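# Carry tube rack through self-closing doors to desk

## Task

Take the tube rack from the counter, pass it through the self-closing doors and set it on the desk, standing upright with each tube seated all the way down in a hole; finish with both doors closed, let go and move the robots away. One or both robots may be used. The task fails if the rack or any tube touches the floor, or if a robot falls over or is left tilted.

## Robot and tools

Robots: two identical Hello Robot Stretch 3 units, r1 and r2. Each has a two-wheel differential base with a passive omni wheel at the back, a mast with a lift, and a telescoping arm that reaches out to the robot's RIGHT side. The gripper cannot be moved forward by the arm, only by driving the base. The base measures 0.33 m long by 0.34 m wide and spins about the point midway between its drive wheels, 0.05 m behind the front edge. With the arm in and the wrist folded, a spin sweeps a 0.28 m radius; an unfolded level gripper reaches past that.

Frames: the base frame has its origin on the floor between the drive wheels, x forward, y left, z up. hand_pose is given in it, at the point where closed fingertips meet; with wrist joints at zero its x axis points up, y back toward the mast, z to the rear. Odometry frame is the base frame at scene start. Each robot reports in its own frames, so relative placement of the two robots must be judged from images, lidar_m, wrist_depth_mm and head_depth_mm.

execute_actions: argument actions is a list holding one action or nothing (empty list just returns state and images). The action is an object keyed by "r1" and/or "r2". Per robot:
- base: exactly one of translate_m (metres, -1 to 1, offset from where the base last reported itself, positive forward) or rotate_rad (radians, -3.2 to 3.2, offset turn in place, positive counter-clockwise seen from above). No sideways motion.
- joints: absolute targets by name: lift_m 0 to 1.1 (arm height), arm_m 0 to 0.52 (extension), wrist_yaw_rad -1.345 to 4.42 (0 along the arm, positive toward the front, 3.0 folded over the base), wrist_pitch_rad -1.57 to 0.451 (0 level, negative tips fingers down), wrist_roll_rad -2.911 to 2.911 (0 fingers side by side), gripper_m -0.089 to 0.179 (larger is wider; real fingertip gap is smaller, by 0.007 near closed and 0.025 fully open, zero below 0.007), head_pan_rad -3.953 to 1.73 (0 forward, positive left, -1.57 along the arm), head_tilt_rad -1.53 to 0.419 (negative down).
- contact_limits: only arm_m, a motor_effort percentage 1 to 100 at which the arm motion halts with contact_stop; smaller is gentler, too small halts immediately.
All motions in one action begin together; an action runs at most 15 s. Omitted joints or bases may keep driving toward earlier targets. Any unknown key or out-of-range number rejects the whole call. cameras picks images: r1_head_camera, r1_nav_camera, r1_wrist_camera, r2_head_camera, r2_nav_camera, r2_wrist_camera, or "all" (also the default); [] gives none. If a result reports a stop, the rest of that reply's motion calls are skipped.

wait: seconds 0 to 10; commands nothing, returns state and images.
zoom_image: camera plus region [x0, y0, x1, y1] in pixels of that camera's latest full image, top-left origin, at most 504 by 504.
finished_scene: scene is the current scene number; it is final and reports success. The goal must already hold and remain stable.

Result lines: joint_positions (tolerances: lift and arm ±0.004, yaw and roll ±0.02, pitch ±0.05, gripper ±0.004, head ±0.02); base_status and joint_status (done, off_target meaning still pushing away from target, contact_stop, time_out, torque_fault; after the last three the old target is dropped); on_its_own for uncommanded parts, where "held at" is the held target, not the actual position; base_odometry from wheel turns (slip counts as motion), heading -3.142 to 3.142; turned_by_wheels and turned_by_imu since the previous result; base_tilt in degrees, forward and right positive, each with a fixed bias up to about 4 degrees; motor_effort in percent with the peak in brackets, biased and noisy, positive toward higher joint values, positive wheel effort pushes forward; contact_limits shows current, default and maximum; pictures lists the image order. lidar_m: 12 distances in metres from the base origin, 30-degree sectors starting straight ahead and going counter-clockwise (4th left, 7th behind, 10th right), scan plane 0.17 m high, range 0.15 to 12, "-" for nothing; misses glass and its own robot, sees the other robot; own parts can block the 5th, 6th, 9th and 10th. wrist_depth_mm (45 to 1000) and head_depth_mm (280 to 4000, image sideways) are 7x7 median depths from top-left.

Contact behaviour: arm and lift stop on firm contact and go slack until commanded again; a slack lift can sag under load or be pushed up by closing fingers on a surface. Base, wrist and head never auto-stop. Wrist servos pushed hard for several seconds switch off for 10 s.

Speed: base reaches 0.30 m/s and 1.9 rad/s only with lift_m under 0.30, arm_m under 0.03, wrist_yaw_rad over 2.54; otherwise 0.10 m/s and 0.63 rad/s.

Gripper: to grasp, command below the object width; to release, go at least 0.02 over the contact value. Readings do not confirm a hold. Overly hard squeeze triggers force reduction and slipping; resend a different value to squeeze again.

Self-collision: fold or unfold the wrist only with lift_m 0.32 to 0.95, wrist_pitch_rad -0.4, roll near 0; once folded, lift may go down to 0.25. With yaw below -0.4 keep pitch at -0.5 or lower.

Avoid: robots pressing each other (fatal; no state line reports contact, and a few mm more driving after touching is already hard); arm pushing on rigid things with the gripper above about 0.45 m; pushing again after a contact_stop; driving while holding or hooking something fixed; snagging furniture, especially reversing. If tilted, reverse the last move in small steps, free the gripper, and lower lift_m to about 0.2. Carrying one load with both robots is risky because their travel can differ by up to 2.5 cm per metre. Loose objects may occasionally get nudged. Dropping, slamming or hard hits are penalised.

Cameras: head_camera and nav_camera move with head pan and tilt; wrist_camera rides on the gripper. Calibration gives K, distortion and T_world_to_cam from the carrying robot's base frame, with small errors that grow for the wrist camera.

Each tool is called after "Call:" as name(argument=value, ...) on one line, values as JSON.

## Session

Call:
execute_actions(actions=[])

Scene clock: 0.00 s.
r1.base_odometry: x=+0.000 y=+0.000 heading=+0.000 (m, m, rad; r1's odometry frame)
r1.turned_by_wheels: +0.000 (rad since the last result)
r1.turned_by_imu: +0.000 (rad since the last result)
r1.base_tilt: forward=+0.8 right=-1.4 (deg)
r1.lidar_m: 2.63 1.75 1.77 1.26 1.20 1.11 0.80 0.76 0.78 1.04 1.94 1.99
r1.head_depth_mm: 2225 2347 2384 2409 2416 2483 2183 / 2248 2602 2638 2694 2733 2791 2191 / 2207 2939 3019 3099 3104 3000 2206 / 2201 3251 3515 3550 3680 3195 2238 / 2181 3330 - - - 3235 2229 / 2157 3269 - - 3448 3273 2257 / 2156 3231 3818 3815 3300 3223 2285
r1.base_status: not commanded
r1.joint_positions: lift_m=+0.562 arm_m=-0.001 wrist_yaw_rad=+2.800 wrist_pitch_rad=-0.499 wrist_roll_rad=+0.001 gripper_m=+0.037 head_pan_rad=+0.017 head_tilt_rad=+0.014
r1.joint_status: not commanded
r1.motor_effort: left_wheel=+0 right_wheel=+1 lift_m=+28 arm_m=-1 wrist_yaw_rad=+0 wrist_pitch_rad=+5 wrist_roll_rad=+0 gripper_m=+1 head_pan_rad=+0 head_tilt_rad=+2 (%)
r1.hand_pose: x=+0.0503 y=+0.0571 z=+0.5569 quat_wxyz=(+0.289, +0.705, +0.055, +0.645) (m; r1's base frame)
r1.wrist_depth_mm: 993 - - - - - - / - - - - - - - / - - - - - - - / - - - - - - - / 882 895 923 903 884 884 900 / 755 - - 767 765 779 799 / 671 672 680 692 679 675 686
r2.base_odometry: x=+0.000 y=+0.000 heading=+0.000 (m, m, rad; r2's odometry frame)
r2.turned_by_wheels: +0.000 (rad since the last result)
r2.turned_by_imu: +0.000 (rad since the last result)
r2.base_tilt: forward=+0.9 right=-1.7 (deg)
r2.lidar_m: 1.52 1.46 1.33 1.34 1.64 1.85 2.66 1.99 1.80 1.82 1.66 1.50
r2.head_depth_mm: 1691 2030 2009 1998 1958 1375 1360 / 1702 2098 2096 2085 2056 1444 1426 / 1714 2211 2208 2182 2167 1495 1490 / 1731 2323 2327 2305 2285 2259 2207 / 1733 2387 2417 2411 2407 2366 2279 / 1745 2128 2145 2153 2174 2192 2128 / 1719 1825 1845 1835 1843 1850 1861
r2.base_status: not commanded
r2.joint_positions: lift_m=+0.325 arm_m=+0.002 wrist_yaw_rad=+3.096 wrist_pitch_rad=-0.335 wrist_roll_rad=+0.007 gripper_m=+0.037 head_pan_rad=-0.006 head_tilt_rad=+0.014
r2.joint_status: not commanded
r2.motor_effort: left_wheel=+0 right_wheel=+0 lift_m=+35 arm_m=+1 wrist_yaw_rad=+0 wrist_pitch_rad=+5 wrist_roll_rad=+0 gripper_m=+0 head_pan_rad=+0 head_tilt_rad=+1 (%)
r2.hand_pose: x=-0.0107 y=+0.0867 z=+0.3563 quat_wxyz=(+0.134, +0.702, +0.102, +0.692) (m; r2's base frame)
r2.wrist_depth_mm: - - - - - - - / - - - - - - - / - - - - - - - / 986 983 - 962 987 954 965 / 761 773 - 752 796 737 747 / 619 621 - 615 - 616 608 / 528 524 - 539 518 514 520
pictures: r1_head_camera (sideways: a quarter turn clockwise sets it upright), r1_nav_camera (sideways: a quarter turn counterclockwise sets it upright), r1_wrist_camera, r2_head_camera (sideways: a quarter turn clockwise sets it upright), r2_nav_camera (sideways: a quarter turn counterclockwise sets it upright), r2_wrist_camera
Images, in order (width x height): r1_head_camera 896x504, r1_nav_camera 672x504, r1_wrist_camera 644x364, r2_head_camera 896x504, r2_nav_camera 672x504, r2_wrist_camera 644x364.

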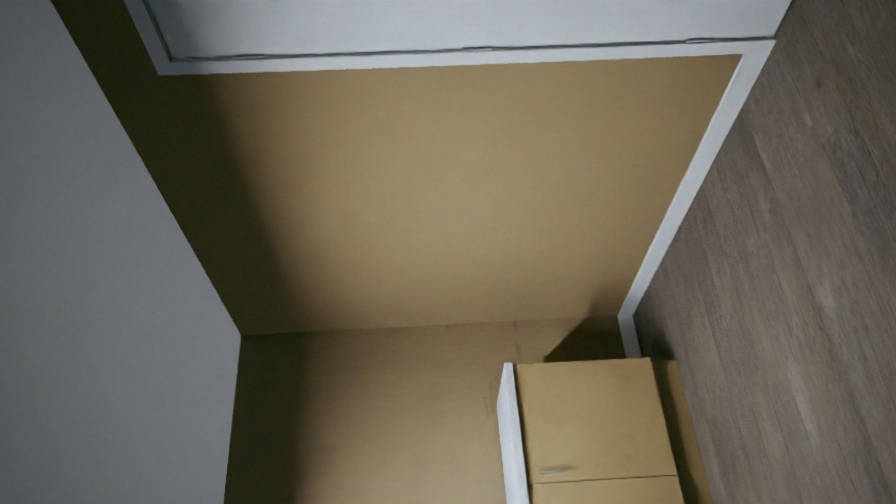

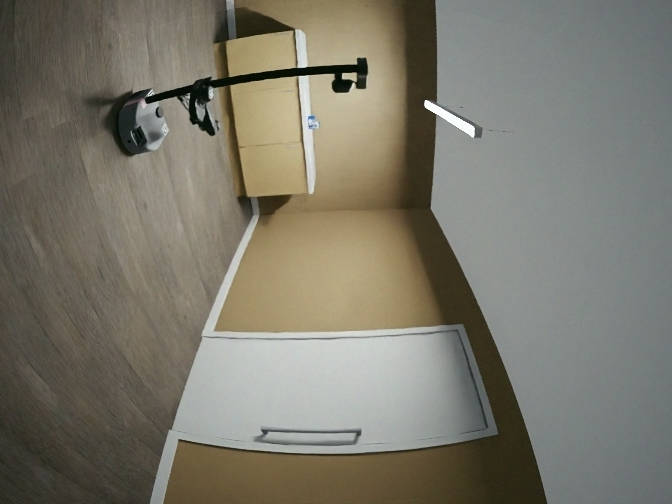

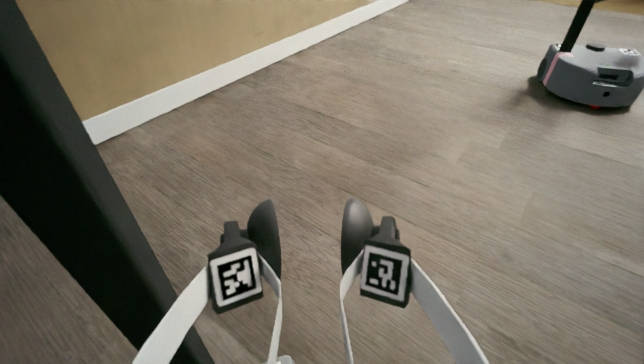

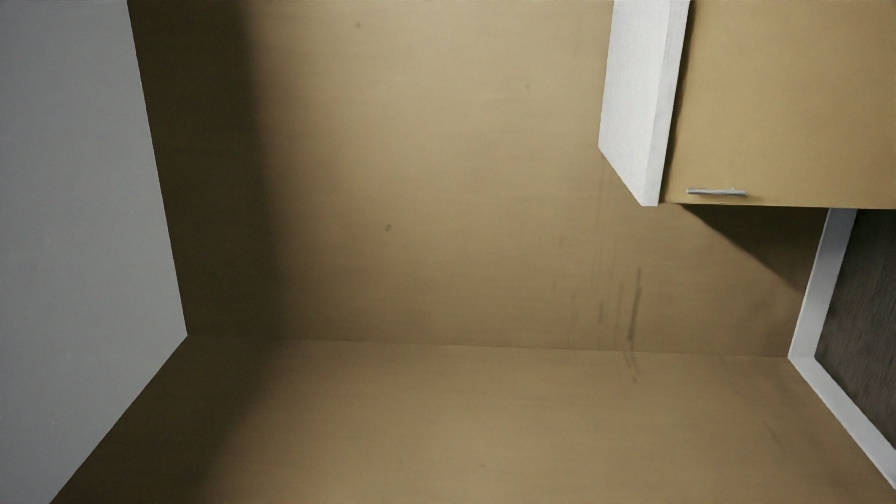

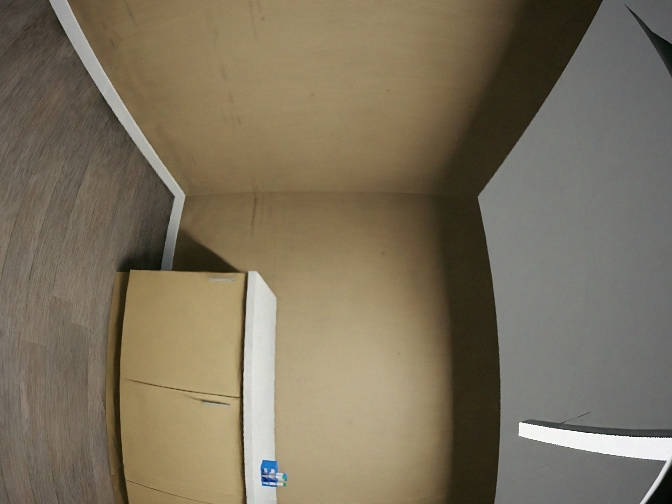

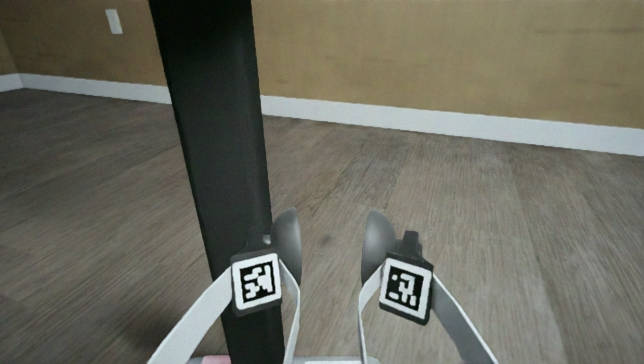

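Call:
execute_actions(actions=[{"r2":{"joints":{"head_pan_rad":-0.75,"head_tilt_rad":-0.35}},"r1":{"joints":{"head_pan_rad":-0.9,"head_tilt_rad":-0.2}}}], cameras=["r2_head_camera","r1_head_camera","r1_nav_camera","r2_nav_camera"])

Scene clock: 7.37 s.
r1.base_odometry: x=+0.000 y=+0.000 heading=+0.000 (m, m, rad; r1's odometry frame)
r1.turned_by_wheels: +0.000 (rad since the last result)
r1.turned_by_imu: -0.001 (rad since the last result)
r1.base_tilt: forward=+0.7 right=-1.6 (deg)
r1.lidar_m: 2.63 1.75 1.76 1.26 1.21 1.12 0.80 0.76 0.78 1.04 1.93 1.99
r1.head_depth_mm: 1657 1720 1821 1900 1998 2042 1650 / 1681 1749 1830 1909 2013 2063 1655 / 1686 1762 1847 1924 2026 2076 1657 / 1704 1781 1871 1949 2047 2116 1675 / 1721 1790 1886 1967 2072 2132 1690 / 1735 1809 1899 1994 2109 2157 1691 / 1760 1821 1912 2014 2115 2157 1696
r1.base_status: not commanded
r1.joint_positions: lift_m=+0.562 arm_m=-0.001 wrist_yaw_rad=+2.800 wrist_pitch_rad=-0.499 wrist_roll_rad=+0.001 gripper_m=+0.037 head_pan_rad=-0.893 head_tilt_rad=-0.197
r1.joint_status: all done
r1.motor_effort: left_wheel=+0(0) right_wheel=+1(0) lift_m=+29(29) arm_m=-1(1) wrist_yaw_rad=+0(0) wrist_pitch_rad=+5(5) wrist_roll_rad=+0(0) gripper_m=+0(0) head_pan_rad=-5(56) head_tilt_rad=-2(29) (%)
r1.hand_pose: x=+0.0503 y=+0.0571 z=+0.5569 quat_wxyz=(+0.289, +0.705, +0.055, +0.645) (m; r1's base frame)
r1.wrist_depth_mm: 996 - - - - - - / - - - - - - - / - - - - - - - / - - - - - - - / 884 914 904 887 900 889 908 / 783 - - 777 760 778 775 / 702 689 678 683 670 682 687
r2.base_odometry: x=+0.000 y=+0.000 heading=+0.000 (m, m, rad; r2's odometry frame)
r2.turned_by_wheels: +0.000 (rad since the last result)
r2.turned_by_imu: +0.000 (rad since the last result)
r2.base_tilt: forward=+0.9 right=-1.7 (deg)
r2.lidar_m: 1.51 1.46 1.33 1.33 1.64 1.85 2.66 2.00 1.80 1.82 1.66 1.50
r2.head_depth_mm: 2144 2290 2448 1881 2166 1877 1464 / 2060 2180 2298 1801 1949 1858 1456 / 1982 2131 2240 1724 1850 1862 1460 / 1921 2042 2147 1664 1769 1844 1457 / 1855 1965 2083 1596 1693 1788 1449 / 1797 1908 2001 1530 1631 1712 1451 / 1741 1852 1941 1495 1561 1671 1446
r2.base_status: not commanded
r2.joint_positions: lift_m=+0.325 arm_m=+0.002 wrist_yaw_rad=+3.096 wrist_pitch_rad=-0.335 wrist_roll_rad=+0.007 gripper_m=+0.037 head_pan_rad=-0.743 head_tilt_rad=-0.345
r2.joint_status: all done
r2.motor_effort: left_wheel=+0(0) right_wheel=+0(0) lift_m=+34(34) arm_m=+0(0) wrist_yaw_rad=+1(1) wrist_pitch_rad=+5(5) wrist_roll_rad=+0(0) gripper_m=+0(0) head_pan_rad=-3(31) head_tilt_rad=-2(19) (%)
r2.hand_pose: x=-0.0107 y=+0.0867 z=+0.3563 quat_wxyz=(+0.134, +0.702, +0.102, +0.692) (m; r2's base frame)
r2.wrist_depth_mm: - - - - - - - / - - - - - - - / - - - - - - - / 997 983 - 974 968 969 971 / 763 760 - 757 780 757 758 / 620 622 - 620 - 614 609 / 526 525 - 534 518 516 517
pictures: r1_head_camera (sideways: a quarter turn clockwise sets it upright), r1_nav_camera (sideways: a quarter turn counterclockwise sets it upright), r2_head_camera (sideways: a quarter turn clockwise sets it upright), r2_nav_camera (sideways: a quarter turn counterclockwise sets it upright)
camera_calibration (this result's frames):
r1_head_camera: T_world_to_cam=[[-0.118569, 0.196082, -0.973393, 1.28892], [0.77676, 0.628979, 0.0320859, -0.0458369], [0.618535, -0.752288, -0.226886, 0.25076], [0, 0, 0, 1]] pos_world=[0.0333261, -0.0352601, 1.31299]
r1_nav_camera: T_world_to_cam=[[0.101127, -0.213482, 0.971699, -1.22074], [-0.803841, -0.593014, -0.0466274, 0.112937], [0.586185, -0.776376, -0.231575, 0.25374], [0, 0, 0, 1]] pos_world=[0.065494, 0.00336614, 1.25022]
r2_head_camera: T_world_to_cam=[[-0.23058, 0.177193, -0.956784, 1.26636], [0.628942, 0.777415, -0.00759708, 0.0113895], [0.742472, -0.603513, -0.290701, 0.334736], [0, 0, 0, 1]] pos_world=[0.0363024, -0.0312276, 1.30903]
r2_nav_camera: T_world_to_cam=[[0.247402, -0.215441, 0.944657, -1.19396], [-0.678871, -0.734185, 0.0103534, 0.0483283], [0.691322, -0.643862, -0.327895, 0.381963], [0, 0, 0, 1]] pos_world=[0.0641367, 0.0241856, 1.25263]
Images, in order (width x height): r1_head_camera 896x504, r1_nav_camera 672x504, r2_head_camera 896x504, r2_nav_camera 672x504.

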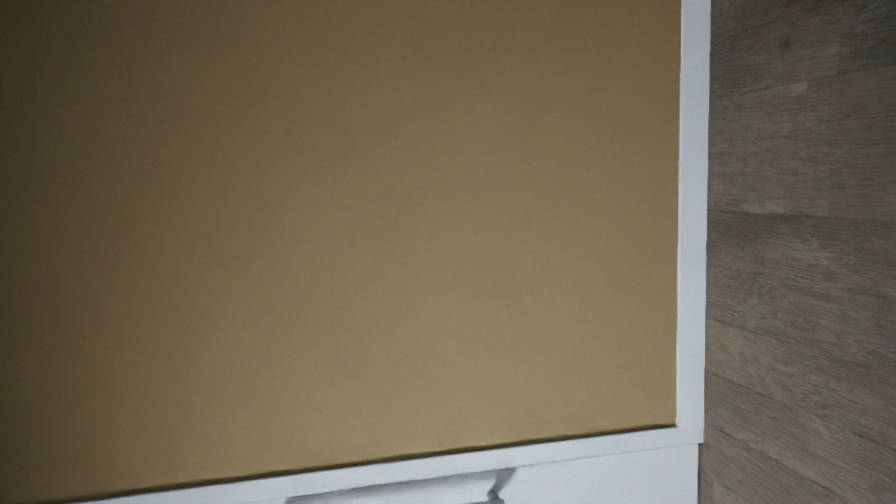

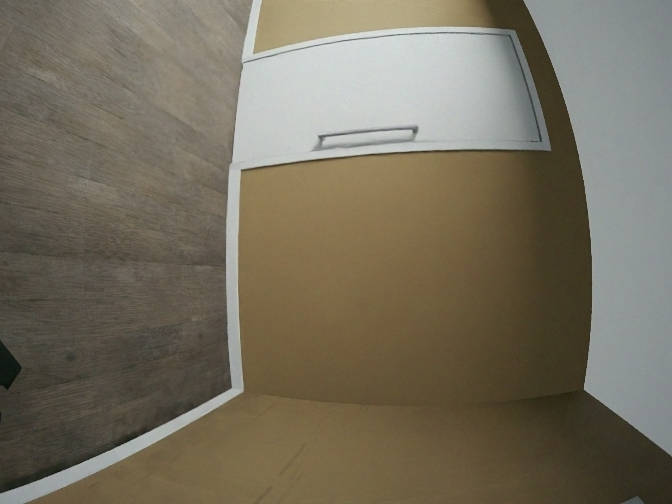

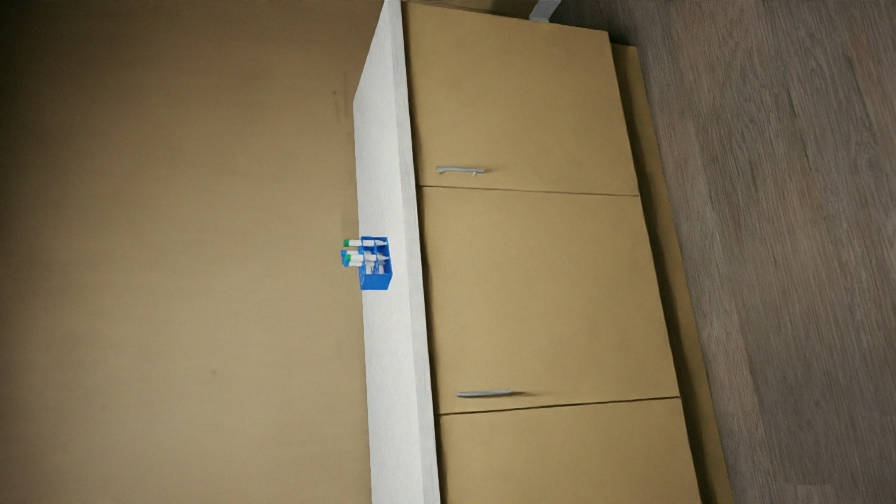

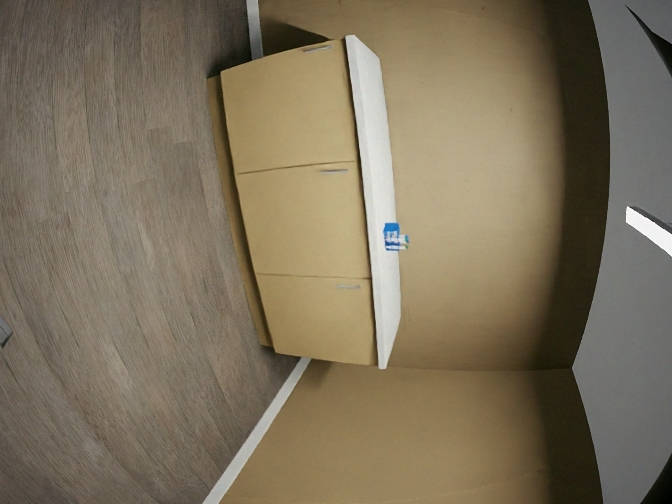

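Call:
execute_actions(actions=[{"r2":{"base":{"rotate_rad":-0.83},"joints":{"lift_m":0.28,"head_pan_rad":0,"wrist_pitch_rad":-0.4}},"r1":{"base":{"rotate_rad":-0.21},"joints":{"wrist_yaw_rad":3.0,"wrist_pitch_rad":-0.4,"head_pan_rad":0,"head_tilt_rad":-0.2}}}], cameras=[])

Call:
execute_actions(actions=[{"r2":{"base":{"translate_m":1.0}},"r1":{"joints":{"lift_m":0.27}}}], cameras=[])

Call:
execute_actions(actions=[{"r2":{"base":{"translate_m":0.3}},"r1":{"base":{"translate_m":1.0}}}], cameras=[])

Call:
execute_actions(actions=[{"r2":{"base":{"rotate_rad":2.05},"joints":{"head_pan_rad":-1.57,"head_tilt_rad":-0.5}},"r1":{"base":{"translate_m":0.3}}}], cameras=["r2_head_camera","r1_nav_camera","r2_nav_camera"])

Scene clock: 33.40 s.
r1.base_odometry: x=+0.000 y=+0.000 heading=-0.210 (m, m, rad; r1's odometry frame)
r1.turned_by_wheels: -0.210 (rad since the last result)
r1.turned_by_imu: -0.211 (rad since the last result)
r1.base_tilt: forward=+0.9 right=-1.5 (deg)
r1.lidar_m: 2.26 1.86 1.86 1.38 1.20 1.20 0.87 0.76 0.76 0.89 1.56 1.94
r1.head_depth_mm: 1866 1924 1997 2081 2187 2103 1649 / 1994 2069 2167 2267 2387 2124 1648 / 2146 2270 2379 2512 2586 2138 1659 / 2356 2459 2579 2741 2783 2141 1666 / 2569 2728 2849 3036 3035 2167 1679 / 2845 3015 3234 3438 3082 2189 1703 / 3180 3399 3651 - 3107 2204 1710
r1.base_status: done
r1.joint_positions: lift_m=+0.562 arm_m=-0.001 wrist_yaw_rad=+2.997 wrist_pitch_rad=-0.421 wrist_roll_rad=+0.001 gripper_m=+0.037 head_pan_rad=-0.007 head_tilt_rad=-0.197
r1.joint_status: all done
r1.motor_effort: left_wheel=+2(6) right_wheel=-1(4) lift_m=+27(28) arm_m=-1(1) wrist_yaw_rad=+3(3) wrist_pitch_rad=+8(8) wrist_roll_rad=+0(0) gripper_m=+0(0) head_pan_rad=+4(55) head_tilt_rad=-2(4) (%)
r1.hand_pose: x=+0.0110 y=+0.0776 z=+0.5738 quat_wxyz=(+0.198, +0.700, +0.098, +0.679) (m; r1's base frame)
r1.wrist_depth_mm: 918 - - - - - - / - - - - - - - / - - - - - - - / - - - - - - - / 966 967 - 951 975 954 953 / 840 808 - 809 828 811 833 / 713 727 706 705 728 707 716
r2.base_odometry: x=+0.000 y=+0.000 heading=-0.830 (m, m, rad; r2's odometry frame)
r2.turned_by_wheels: -0.830 (rad since the last result)
r2.turned_by_imu: -0.817 (rad since the last result)
r2.base_tilt: forward=+1.0 right=-1.7 (deg)
r2.lidar_m: 1.54 1.50 1.59 1.36 1.34 1.40 2.01 1.83 2.44 1.86 1.80 1.92
r2.head_depth_mm: 2277 2391 2507 2612 2527 1860 1459 / 2190 2337 2492 1912 2119 1868 1460 / 2085 2221 2339 1811 1970 1859 1455 / 1981 2114 2224 1721 1834 1855 1458 / 1908 2020 2142 1627 1741 1817 1446 / 1829 1935 2035 1563 1655 1754 1451 / 1759 1853 1946 1490 1562 1678 1447
r2.base_status: done
r2.joint_positions: lift_m=+0.281 arm_m=+0.002 wrist_yaw_rad=+3.096 wrist_pitch_rad=-0.415 wrist_roll_rad=+0.007 gripper_m=+0.037 head_pan_rad=-0.007 head_tilt_rad=-0.346
r2.joint_status: all done
r2.motor_effort: left_wheel=+2(7) right_wheel=-3(8) lift_m=+19(29) arm_m=+0(0) wrist_yaw_rad=+1(1) wrist_pitch_rad=+5(4) wrist_roll_rad=+0(0) gripper_m=+0(1) head_pan_rad=+4(32) head_tilt_rad=-2(2) (%)
r2.hand_pose: x=-0.0111 y=+0.0774 z=+0.2939 quat_wxyz=(+0.162, +0.697, +0.130, +0.686) (m; r2's base frame)
r2.wrist_depth_mm: 996 - - - - - - / - - - - - - - / - - - - 998 983 981 / 780 770 - 762 758 748 739 / 620 611 611 607 630 602 604 / 514 516 - 525 - 504 502 / 454 - - - 421 435 434
pictures: none
No camera images: the call's "cameras" was empty. Leave "cameras" out to get every camera's image.

Scene clock: 38.40 s.
r1.base_odometry: x=+0.000 y=+0.000 heading=-0.210 (m, m, rad; r1's odometry frame)
r1.turned_by_wheels: +0.000 (rad since the last result)
r1.turned_by_imu: -0.001 (rad since the last result)
r1.base_tilt: forward=+0.8 right=-1.5 (deg)
r1.lidar_m: 2.26 2.81 2.35 1.38 1.20 1.20 0.87 0.76 0.76 0.89 1.57 1.94
r1.head_depth_mm: 1856 1930 2018 2103 2188 2109 1650 / 2003 2082 2182 2277 2391 2118 1651 / 2161 2256 2360 2488 2584 2116 1663 / 2347 2447 2577 2770 2833 2149 1671 / 2582 2710 2878 3054 3066 2171 1680 / 2869 3051 3191 3438 3077 2184 1691 / 3191 3379 3669 - 3094 2213 1701
r1.base_status: not commanded
r1.joint_positions: lift_m=+0.271 arm_m=-0.001 wrist_yaw_rad=+2.997 wrist_pitch_rad=-0.420 wrist_roll_rad=+0.001 gripper_m=+0.037 head_pan_rad=-0.007 head_tilt_rad=-0.197
r1.joint_status: all done
r1.motor_effort: left_wheel=+2(2) right_wheel=-1(1) lift_m=+14(22) arm_m=-2(2) wrist_yaw_rad=+2(2) wrist_pitch_rad=+7(8) wrist_roll_rad=+0(0) gripper_m=+1(0) head_pan_rad=+4(5) head_tilt_rad=-2(2) (%)
r1.hand_pose: x=+0.0110 y=+0.0777 z=+0.2828 quat_wxyz=(+0.197, +0.700, +0.097, +0.679) (m; r1's base frame)
r1.wrist_depth_mm: 915 - - - - - - / 960 - - - - - - / 871 - 864 855 858 848 854 / 690 651 675 672 666 672 670 / 554 564 - 556 572 548 543 / 470 489 - - 477 472 471 / - - - - 410 411 414
r2.base_odometry: x=+0.675 y=-0.738 heading=-0.830 (m, m, rad; r2's odometry frame)
r2.turned_by_wheels: +0.000 (rad since the last result)
r2.turned_by_imu: +0.005 (rad since the last result)
r2.base_tilt: forward=+0.9 right=-1.7 (deg)
r2.lidar_m: 0.63 0.62 0.65 0.93 1.79 1.87 2.69 2.79 1.83 1.40 1.37 0.83
r2.head_depth_mm: 1291 1386 1494 1564 878 953 1063 / 1233 1312 1419 1261 831 886 978 / 1174 1252 1341 1251 798 827 908 / 1126 1195 1274 1245 770 766 846 / 1077 1143 1221 1242 769 732 792 / 1037 1097 1159 1187 768 690 746 / 995 1053 1107 1140 735 653 704
r2.base_status: done
r2.joint_positions: lift_m=+0.280 arm_m=+0.002 wrist_yaw_rad=+3.096 wrist_pitch_rad=-0.415 wrist_roll_rad=+0.007 gripper_m=+0.037 head_pan_rad=-0.007 head_tilt_rad=-0.346
r2.joint_status: not commanded
r2.motor_effort: left_wheel=+1(10) right_wheel=-2(6) lift_m=+20(20) arm_m=+0(0) wrist_yaw_rad=+0(0) wrist_pitch_rad=+5(5) wrist_roll_rad=+0(0) gripper_m=+0(0) head_pan_rad=+3(2) head_tilt_rad=-1(2) (%)
r2.hand_pose: x=-0.0111 y=+0.0774 z=+0.2938 quat_wxyz=(+0.162, +0.697, +0.130, +0.686) (m; r2's base frame)
r2.wrist_depth_mm: - - - - 861 650 518 / - - - - 958 674 535 / - - - - 934 767 553 / 771 776 - 750 753 728 628 / 621 616 613 608 628 605 603 / 511 514 - 530 - 508 507 / 458 - - - 424 437 434
pictures: none
No camera images: the call's "cameras" was empty. Leave "cameras" out to get every camera's image.

Scene clock: 43.43 s.
r1.base_odometry: x=+0.978 y=-0.208 heading=-0.210 (m, m, rad; r1's odometry frame)
r1.turned_by_wheels: +0.000 (rad since the last result)
r1.turned_by_imu: +0.009 (rad since the last result)
r1.base_tilt: forward=+0.8 right=-1.4 (deg)
r1.lidar_m: 1.47 2.28 2.30 2.16 1.89 1.89 1.69 1.48 1.48 1.43 1.25 1.24
r1.head_depth_mm: 1199 1243 1293 1351 1406 1477 1525 / 1284 1345 1394 1457 1535 1621 1618 / 1395 1457 1525 1596 1683 1778 1663 / 1516 1586 1671 1766 1875 1939 1662 / 1669 1771 1860 1977 2123 2109 1685 / 1846 1968 2087 2246 2384 2181 1691 / 2075 2229 2391 2596 2765 2218 1709
r1.base_status: done
r1.joint_positions: lift_m=+0.271 arm_m=-0.001 wrist_yaw_rad=+2.998 wrist_pitch_rad=-0.420 wrist_roll_rad=+0.001 gripper_m=+0.037 head_pan_rad=-0.007 head_tilt_rad=-0.198
r1.joint_status: not commanded
r1.motor_effort: left_wheel=+1(10) right_wheel=+0(3) lift_m=+14(14) arm_m=-2(2) wrist_yaw_rad=+1(2) wrist_pitch_rad=+8(7) wrist_roll_rad=+0(0) gripper_m=+0(0) head_pan_rad=+4(5) head_tilt_rad=-1(2) (%)
r1.hand_pose: x=+0.0108 y=+0.0778 z=+0.2828 quat_wxyz=(+0.197, +0.700, +0.098, +0.679) (m; r1's base frame)
r1.wrist_depth_mm: - - - - - - - / - - - - - - - / 878 - 855 860 856 843 842 / 673 652 669 682 665 677 674 / 562 562 - 560 564 560 548 / 477 497 - - 479 469 471 / - - - - 411 411 413
r2.base_odometry: x=+0.878 y=-0.959 heading=-0.830 (m, m, rad; r2's odometry frame)
r2.turned_by_wheels: +0.000 (rad since the last result)
r2.turned_by_imu: +0.001 (rad since the last result)
r2.base_tilt: forward=+0.9 right=-1.7 (deg)
r2.lidar_m: 0.36 0.35 0.37 0.53 1.92 2.01 2.90 2.26 1.65 1.26 1.24 0.47
r2.head_depth_mm: 998 1068 1151 1231 777 560 567 / 952 1018 1088 1149 775 560 513 / 906 968 1035 1089 774 558 466 / 867 924 981 1041 769 557 443 / 832 882 938 991 767 556 436 / 799 845 893 955 766 556 436 / 769 811 854 911 764 529 435
r2.base_status: done
r2.joint_positions: lift_m=+0.280 arm_m=+0.002 wrist_yaw_rad=+3.096 wrist_pitch_rad=-0.415 wrist_roll_rad=+0.007 gripper_m=+0.037 head_pan_rad=-0.007 head_tilt_rad=-0.347
r2.joint_status: not commanded
r2.motor_effort: left_wheel=+1(8) right_wheel=-2(5) lift_m=+20(20) arm_m=+0(0) wrist_yaw_rad=+0(1) wrist_pitch_rad=+5(5) wrist_roll_rad=+0(0) gripper_m=+0(1) head_pan_rad=+3(2) head_tilt_rad=-1(2) (%)
r2.hand_pose: x=-0.0111 y=+0.0774 z=+0.2938 quat_wxyz=(+0.162, +0.697, +0.130, +0.686) (m; r2's base frame)
r2.wrist_depth_mm: - - - 764 511 380 305 / - - - 859 543 394 315 / - - - 953 569 414 327 / 782 779 - 762 690 433 338 / 621 619 613 608 620 525 349 / 513 517 - 526 - 496 420 / 452 - - - 425 437 423
pictures: none
No camera images: the call's "cameras" was empty. Leave "cameras" out to get every camera's image.

Scene clock: 46.10 s.
r1.base_odometry: x=+1.272 y=-0.271 heading=-0.210 (m, m, rad; r1's odometry frame)
r1.turned_by_wheels: +0.000 (rad since the last result)
r1.turned_by_imu: +0.002 (rad since the last result)
r1.base_tilt: forward=+0.9 right=-1.5 (deg)
r1.lidar_m: 1.23 2.21 1.95 2.39 2.10 2.10 1.94 1.70 1.70 1.19 1.03 1.04
r1.head_depth_mm: 997 1039 1080 1123 1177 1228 1286 / 1070 1118 1168 1219 1283 1354 1413 / 1153 1205 1262 1319 1398 1478 1537 / 1264 1334 1401 1477 1561 1670 1659 / 1386 1473 1561 1648 1762 1884 1679 / 1544 1639 1751 1865 2025 2093 1689 / 1730 1863 1994 2174 2330 2192 1708
r1.base_status: done
r1.joint_positions: lift_m=+0.271 arm_m=-0.001 wrist_yaw_rad=+2.998 wrist_pitch_rad=-0.420 wrist_roll_rad=+0.001 gripper_m=+0.037 head_pan_rad=-0.007 head_tilt_rad=-0.198
r1.joint_status: not commanded
r1.motor_effort: left_wheel=+1(8) right_wheel=+0(5) lift_m=+14(14) arm_m=-1(2) wrist_yaw_rad=+1(1) wrist_pitch_rad=+8(7) wrist_roll_rad=+0(0) gripper_m=+1(0) head_pan_rad=+4(4) head_tilt_rad=-1(1) (%)
r1.hand_pose: x=+0.0108 y=+0.0778 z=+0.2828 quat_wxyz=(+0.197, +0.700, +0.098, +0.679) (m; r1's base frame)
r1.wrist_depth_mm: - - - - - - - / - - - - - - - / 868 - 857 871 854 846 849 / 679 638 671 681 670 680 672 / 563 557 - 559 565 554 559 / 479 493 - - 469 478 476 / - - - - 414 412 412
r2.base_odometry: x=+0.878 y=-0.959 heading=+1.220 (m, m, rad; r2's odometry frame)
r2.turned_by_wheels: +2.050 (rad since the last result)
r2.turned_by_imu: +2.015 (rad since the last result)
r2.base_tilt: forward=+1.0 right=-1.7 (deg)
r2.lidar_m: 1.90 1.98 2.75 2.03 1.72 1.28 1.24 0.50 0.36 0.35 0.37 0.50
r2.head_depth_mm: 766 832 909 864 613 474 481 / 773 839 917 861 612 474 496 / 780 847 926 860 587 474 504 / 785 857 936 860 571 474 511 / 793 862 945 860 574 473 519 / 801 871 959 858 610 473 528 / 807 880 964 858 609 473 537
r2.base_status: done
r2.joint_positions: lift_m=+0.280 arm_m=+0.002 wrist_yaw_rad=+3.096 wrist_pitch_rad=-0.415 wrist_roll_rad=+0.007 gripper_m=+0.037 head_pan_rad=-1.563 head_tilt_rad=-0.494
r2.joint_status: all done
r2.motor_effort: left_wheel=-1(6) right_wheel=+2(10) lift_m=+20(20) arm_m=+0(1) wrist_yaw_rad=-1(1) wrist_pitch_rad=+5(5) wrist_roll_rad=+0(0) gripper_m=+0(1) head_pan_rad=-3(28) head_tilt_rad=-2(13) (%)
r2.hand_pose: x=-0.0111 y=+0.0773 z=+0.2938 quat_wxyz=(+0.162, +0.697, +0.130, +0.686) (m; r2's base frame)
r2.wrist_depth_mm: - - - - - - - / - - - - - - - / - - - - - 976 991 / 772 769 - 766 762 745 743 / 622 613 613 608 633 605 598 / 511 511 - 525 - 507 502 / 455 - - - 422 435 433
pictures: r1_nav_camera (sideways: a quarter turn counterclockwise sets it upright), r2_head_camera (sideways: a quarter turn clockwise sets it upright), r2_nav_camera (sideways: a quarter turn counterclockwise sets it upright)
camera_calibration (this result's frames):
r1_nav_camera: T_world_to_cam=[[0.230699, -0.0567515, 0.971369, -1.2211], [-0.0493605, -0.997695, -0.0465666, 0.108256], [0.971772, -0.0372044, -0.232969, 0.253203], [0, 0, 0, 1]] pos_world=[0.0409944, 0.0481272, 1.25017]
r2_head_camera: T_world_to_cam=[[-0.0287332, 0.428383, -0.90314, 1.19511], [0.9975, 0.0706416, 0.00177192, -0.00305665], [0.0645583, -0.900832, -0.429342, 0.519297], [0, 0, 0, 1]] pos_world=[0.00386347, -0.0439509, 1.30232]
r2_nav_camera: T_world_to_cam=[[0.0122153, -0.464544, 0.885466, -1.11529], [-0.999925, -0.00578423, 0.0107598, 0.0497598], [0.000123355, -0.885531, -0.46458, 0.564052], [0, 0, 0, 1]] pos_world=[0.0633101, -0.0183271, 1.24906]
Images, in order (width x height): r1_nav_camera 672x504, r2_head_camera 896x504, r2_nav_camera 672x504.

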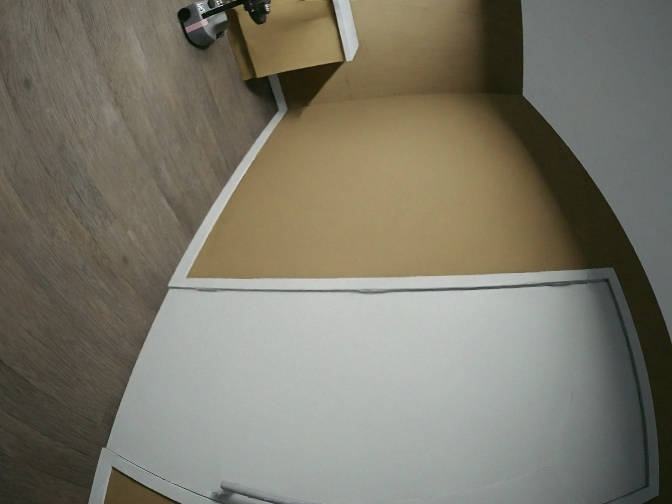

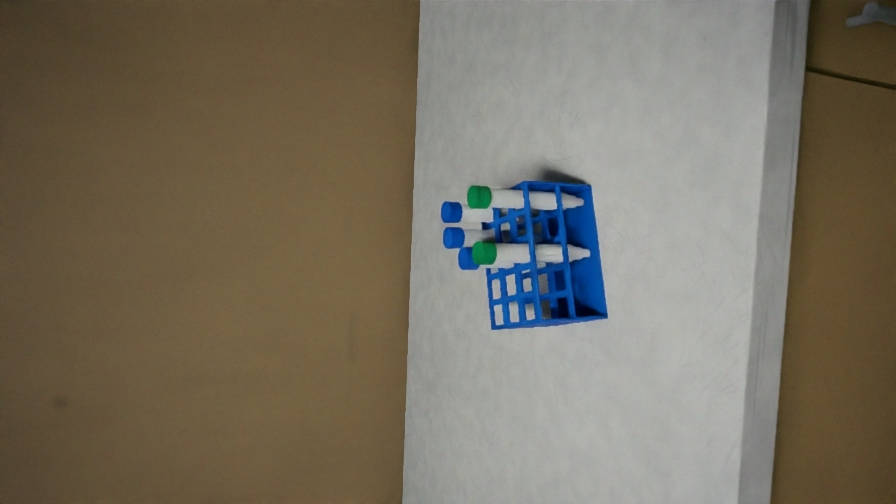

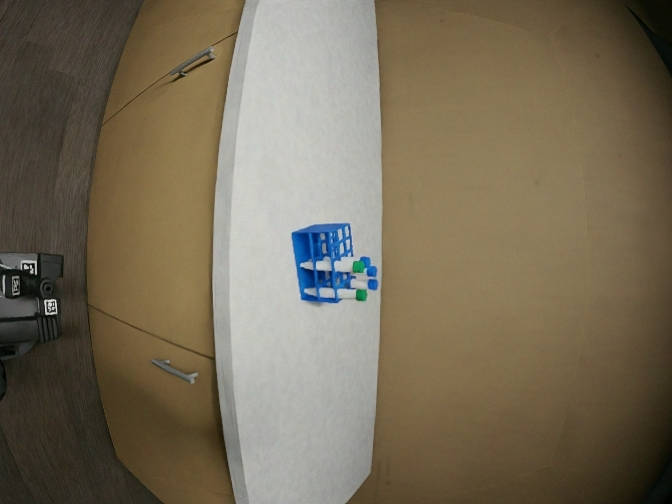

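Call:
zoom_image(camera="r2_head_camera", region=[400, 140, 660, 350])

Region (400, 140, 660, 350) of r2_head_camera's 896x504 image, scaled by 1.938, with more detail than that image has; it fills the top 407 rows of this view, and the rest is white.

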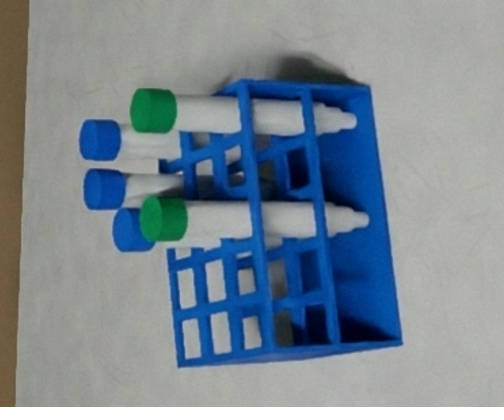

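Call:
execute_actions(actions=[{"r2":{"base":{"translate_m":-0.4},"joints":{"lift_m":0.93}},"r1":{"joints":{"lift_m":0.8,"head_pan_rad":-0.6,"head_tilt_rad":-0.3}}}], cameras=[])

Call:
execute_actions(actions=[{"r2":{"joints":{"wrist_yaw_rad":1.57,"gripper_m":0.17,"head_pan_rad":-1.1}},"r1":{"joints":{"wrist_yaw_rad":0.0}}}], cameras=[])

Call:
execute_actions(actions=[{"r2":{"joints":{"wrist_pitch_rad":0,"lift_m":1.02}},"r1":{"joints":{"wrist_pitch_rad":0.0}}}], cameras=["r2_head_camera","r1_head_camera","r2_wrist_camera"])

Scene clock: 65.87 s.
r1.base_odometry: x=+1.272 y=-0.271 heading=-0.210 (m, m, rad; r1's odometry frame)
r1.turned_by_wheels: +0.000 (rad since the last result)
r1.turned_by_imu: -0.002 (rad since the last result)
r1.base_tilt: forward=+0.8 right=-1.5 (deg)
r1.lidar_m: 1.22 1.97 2.45 2.39 2.10 2.10 1.93 1.70 1.70 1.19 1.03 1.04
r1.head_depth_mm: 850 897 949 1004 1076 1155 1243 / 867 910 953 1016 1105 1192 1281 / 882 932 989 1058 1130 1220 1319 / 897 949 1010 1080 1159 1254 1354 / 912 967 1030 1102 1183 1285 1392 / 928 984 1052 1123 1212 1319 1412 / 947 1008 1073 1155 1244 1353 1453
r1.base_status: not commanded
r1.joint_positions: lift_m=+0.799 arm_m=-0.001 wrist_yaw_rad=+2.998 wrist_pitch_rad=-0.420 wrist_roll_rad=+0.001 gripper_m=+0.037 head_pan_rad=-0.593 head_tilt_rad=-0.296
r1.joint_status: all done
r1.motor_effort: left_wheel=+1(1) right_wheel=+0(1) lift_m=+39(42) arm_m=-1(2) wrist_yaw_rad=+1(1) wrist_pitch_rad=+7(7) wrist_roll_rad=+0(0) gripper_m=+0(1) head_pan_rad=-5(49) head_tilt_rad=-3(18) (%)
r1.hand_pose: x=+0.0108 y=+0.0778 z=+0.8117 quat_wxyz=(+0.197, +0.700, +0.098, +0.679) (m; r1's base frame)
r1.wrist_depth_mm: - - - - - - - / - - - - - - - / - - - - - - - / - - - - - - - / - - - - - - - / - - - - - - - / 985 967 986 966 987 971 937
r2.base_odometry: x=+0.740 y=-1.335 heading=+1.220 (m, m, rad; r2's odometry frame)
r2.turned_by_wheels: +0.000 (rad since the last result)
r2.turned_by_imu: -0.003 (rad since the last result)
r2.base_tilt: forward=+0.9 right=-1.6 (deg)
r2.lidar_m: 1.39 2.39 3.31 2.07 1.18 0.87 0.84 0.88 0.36 0.35 0.36 0.50
r2.head_depth_mm: 760 824 904 861 611 506 - / 768 831 910 861 612 474 - / 773 841 920 860 611 474 - / 781 848 929 860 611 473 - / 789 856 941 858 610 474 - / 796 866 950 860 610 474 521 / 801 874 960 858 610 473 530
r2.base_status: done
r2.joint_positions: lift_m=+0.929 arm_m=+0.002 wrist_yaw_rad=+3.096 wrist_pitch_rad=-0.416 wrist_roll_rad=+0.007 gripper_m=+0.037 head_pan_rad=-1.563 head_tilt_rad=-0.494
r2.joint_status: all done
r2.motor_effort: left_wheel=-1(8) right_wheel=+2(7) lift_m=+48(52) arm_m=+0(1) wrist_yaw_rad=+0(1) wrist_pitch_rad=+5(5) wrist_roll_rad=+0(0) gripper_m=+0(0) head_pan_rad=-3(2) head_tilt_rad=-2(2) (%)
r2.hand_pose: x=-0.0111 y=+0.0773 z=+0.9427 quat_wxyz=(+0.162, +0.697, +0.130, +0.686) (m; r2's base frame)
r2.wrist_depth_mm: 974 - - - - - - / 955 - - - - - - / 982 - - - - - - / 959 - - - - - - / 987 - - - - - - / 958 - - - - - - / 960 - - - - - -
pictures: none
No camera images: the call's "cameras" was empty. Leave "cameras" out to get every camera's image.

Scene clock: 68.37 s.
r1.base_odometry: x=+1.272 y=-0.271 heading=-0.210 (m, m, rad; r1's odometry frame)
r1.turned_by_wheels: +0.000 (rad since the last result)
r1.turned_by_imu: -0.001 (rad since the last result)
r1.base_tilt: forward=+0.8 right=-1.5 (deg)
r1.lidar_m: 1.23 1.97 2.46 2.39 2.10 2.10 1.94 1.70 1.70 1.19 1.03 1.04
r1.head_depth_mm: 853 897 949 1005 1075 1155 1246 / 865 910 953 1015 1103 1192 1289 / 881 933 990 1058 1131 1220 1325 / 895 952 1008 1083 1162 1252 1356 / 915 968 1030 1101 1187 1281 1393 / 930 988 1057 1129 1213 1313 1423 / 946 1006 1077 1153 1245 1350 1444
r1.base_status: not commanded
r1.joint_positions: lift_m=+0.799 arm_m=-0.001 wrist_yaw_rad=+0.003 wrist_pitch_rad=-0.420 wrist_roll_rad=+0.001 gripper_m=+0.037 head_pan_rad=-0.593 head_tilt_rad=-0.296
r1.joint_status: all done
r1.motor_effort: left_wheel=+1(1) right_wheel=-1(1) lift_m=+39(39) arm_m=-2(2) wrist_yaw_rad=-2(3) wrist_pitch_rad=+7(7) wrist_roll_rad=+0(0) gripper_m=+0(0) head_pan_rad=-5(5) head_tilt_rad=-2(2) (%)
r1.hand_pose: x=-0.0209 y=-0.3683 z=+0.8117 quat_wxyz=(+0.692, +0.148, -0.691, -0.147) (m; r1's base frame)
r1.wrist_depth_mm: 646 766 928 - - - - / 691 808 981 - - - - / 729 857 - - - - - / 788 930 - - - - - / 801 990 - - - - - / 874 - - - - - - / 930 949 989 957 924 963 973
r2.base_odometry: x=+0.740 y=-1.335 heading=+1.220 (m, m, rad; r2's odometry frame)
r2.turned_by_wheels: +0.000 (rad since the last result)
r2.turned_by_imu: +0.000 (rad since the last result)
r2.base_tilt: forward=+1.0 right=-1.7 (deg)
r2.lidar_m: 1.40 2.40 3.31 2.07 1.18 0.87 0.84 0.88 0.36 0.35 0.36 0.50
r2.head_depth_mm: 773 832 896 863 612 474 420 / 817 879 953 860 612 473 483 / 863 931 1014 859 611 473 508 / 913 993 1089 860 611 506 - / 972 1063 1157 711 610 527 685 / 1038 1138 1227 735 610 639 766 / 1113 1236 1313 857 636 730 899
r2.base_status: not commanded
r2.joint_positions: lift_m=+0.929 arm_m=+0.002 wrist_yaw_rad=+1.573 wrist_pitch_rad=-0.416 wrist_roll_rad=+0.007 gripper_m=+0.170 head_pan_rad=-1.107 head_tilt_rad=-0.494
r2.joint_status: all done
r2.motor_effort: left_wheel=-1(1) right_wheel=+2(2) lift_m=+48(48) arm_m=+0(0) wrist_yaw_rad=-2(3) wrist_pitch_rad=+5(5) wrist_roll_rad=+0(0) gripper_m=+0(83) head_pan_rad=+2(22) head_tilt_rad=-3(2) (%)
r2.hand_pose: x=+0.2033 y=-0.1468 z=+0.9427 quat_wxyz=(+0.591, +0.594, -0.387, +0.384) (m; r2's base frame)
r2.wrist_depth_mm: - - - - - - 939 / - - - - 892 541 489 / - - - - 870 392 362 / - - - - 878 381 275 / - - - - 847 422 238 / - - - - 849 420 205 / - - - - 832 417 -
pictures: none
No camera images: the call's "cameras" was empty. Leave "cameras" out to get every camera's image.

Scene clock: 70.03 s.
r1.base_odometry: x=+1.272 y=-0.271 heading=-0.210 (m, m, rad; r1's odometry frame)
r1.turned_by_wheels: +0.000 (rad since the last result)
r1.turned_by_imu: +0.000 (rad since the last result)
r1.base_tilt: forward=+0.8 right=-1.4 (deg)
r1.lidar_m: 1.23 1.97 2.46 2.39 2.10 2.10 1.94 1.70 1.70 1.19 1.03 1.04
r1.head_depth_mm: 850 895 949 1005 1079 1155 1247 / 866 907 953 1017 1101 1193 1285 / 881 931 995 1055 1131 1223 1319 / 898 951 1011 1077 1161 1251 1353 / 911 966 1029 1107 1187 1285 1389 / 929 987 1050 1129 1217 1316 1417 / 946 1006 1075 1160 1246 1348 1454
r1.base_status: not commanded
r1.joint_positions: lift_m=+0.799 arm_m=-0.001 wrist_yaw_rad=+0.003 wrist_pitch_rad=-0.024 wrist_roll_rad=+0.001 gripper_m=+0.037 head_pan_rad=-0.593 head_tilt_rad=-0.296
r1.joint_status: all done
r1.motor_effort: left_wheel=+0(1) right_wheel=+0(1) lift_m=+40(40) arm_m=-1(1) wrist_yaw_rad=-3(3) wrist_pitch_rad=+9(9) wrist_roll_rad=+0(0) gripper_m=+0(1) head_pan_rad=-5(4) head_tilt_rad=-2(2) (%)
r1.hand_pose: x=-0.0207 y=-0.3997 z=+0.9078 quat_wxyz=(+0.707, +0.010, -0.707, -0.008) (m; r1's base frame)
r1.wrist_depth_mm: 677 768 930 - - - - / 678 787 954 - - - - / 693 803 967 - - - - / 713 837 995 - - - - / 720 857 975 - - - - / 734 841 - - - - - / 753 842 - - - - -
r2.base_odometry: x=+0.740 y=-1.335 heading=+1.220 (m, m, rad; r2's odometry frame)
r2.turned_by_wheels: +0.000 (rad since the last result)
r2.turned_by_imu: +0.000 (rad since the last result)
r2.base_tilt: forward=+0.9 right=-1.7 (deg)
r2.lidar_m: 1.39 2.40 3.33 2.07 1.18 0.87 0.84 0.88 0.36 0.35 0.36 0.50
r2.head_depth_mm: 774 830 897 863 612 474 - / 816 880 951 863 - - - / 863 932 1013 889 - - - / 914 991 1086 861 - - - / 973 1064 1156 711 586 - - / 1037 1140 1231 809 610 641 767 / 1117 1237 1316 855 636 728 898
r2.base_status: not commanded
r2.joint_positions: lift_m=+1.019 arm_m=+0.002 wrist_yaw_rad=+1.573 wrist_pitch_rad=-0.023 wrist_roll_rad=+0.007 gripper_m=+0.170 head_pan_rad=-1.107 head_tilt_rad=-0.494
r2.joint_status: all done
r2.motor_effort: left_wheel=-1(1) right_wheel=+2(2) lift_m=+48(55) arm_m=-1(1) wrist_yaw_rad=-2(3) wrist_pitch_rad=+8(9) wrist_roll_rad=+0(0) gripper_m=+1(1) head_pan_rad=+4(2) head_tilt_rad=-2(2) (%)
r2.hand_pose: x=+0.2342 y=-0.1467 z=+1.1281 quat_wxyz=(+0.504, +0.508, -0.495, +0.493) (m; r2's base frame)
r2.wrist_depth_mm: - - - - - - - / - - - - - - - / - - - - - - - / - - - - - - - / - - - - 924 945 846 / - - - - 847 574 620 / - - - - 829 439 -
pictures: r1_head_camera (sideways: a quarter turn clockwise sets it upright), r2_head_camera (sideways: a quarter turn clockwise sets it upright), r2_wrist_camera
camera_calibration (this result's frames):
r1_head_camera: T_world_to_cam=[[-0.250061, 0.205448, -0.946182, 1.25417], [0.558956, 0.828573, 0.0321879, -0.044637], [0.790593, -0.520825, -0.32203, 0.373542], [0, 0, 0, 1]] pos_world=[0.0432499, -0.0261324, 1.3084]
r2_head_camera: T_world_to_cam=[[-0.214412, 0.371975, -0.90314, 1.19625], [0.864507, 0.502617, 0.00177192, -0.00224539], [0.454593, -0.780391, -0.429342, 0.516918], [0, 0, 0, 1]] pos_world=[0.0234432, -0.0404462, 1.30232]
r2_wrist_camera: T_world_to_cam=[[0.0532278, -0.998581, -0.00191121, -0.152346], [-0.198413, -0.00870029, -0.98008, 1.18142], [0.978672, 0.0525467, -0.198594, 0.162049], [0, 0, 0, 1]] pos_world=[0.0839263, -0.150366, 1.18978]
Images, in order (width x height): r1_head_camera 896x504, r2_head_camera 896x504, r2_wrist_camera 644x364.

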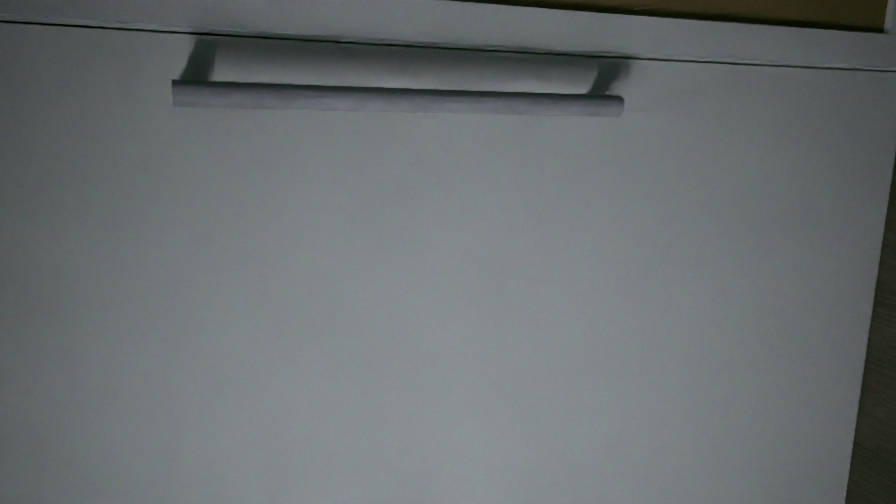

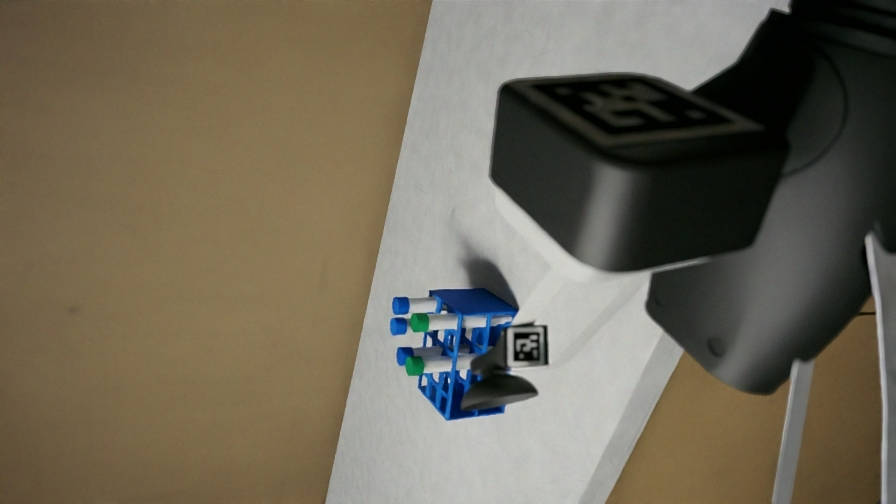

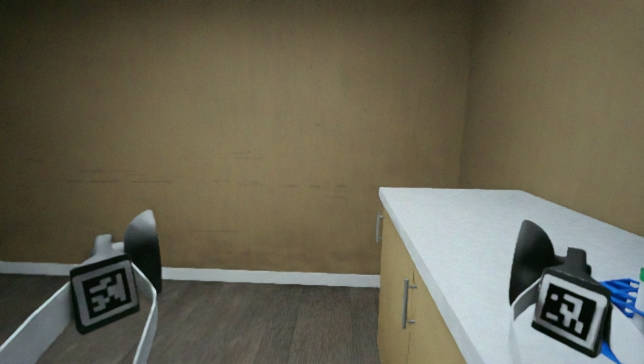

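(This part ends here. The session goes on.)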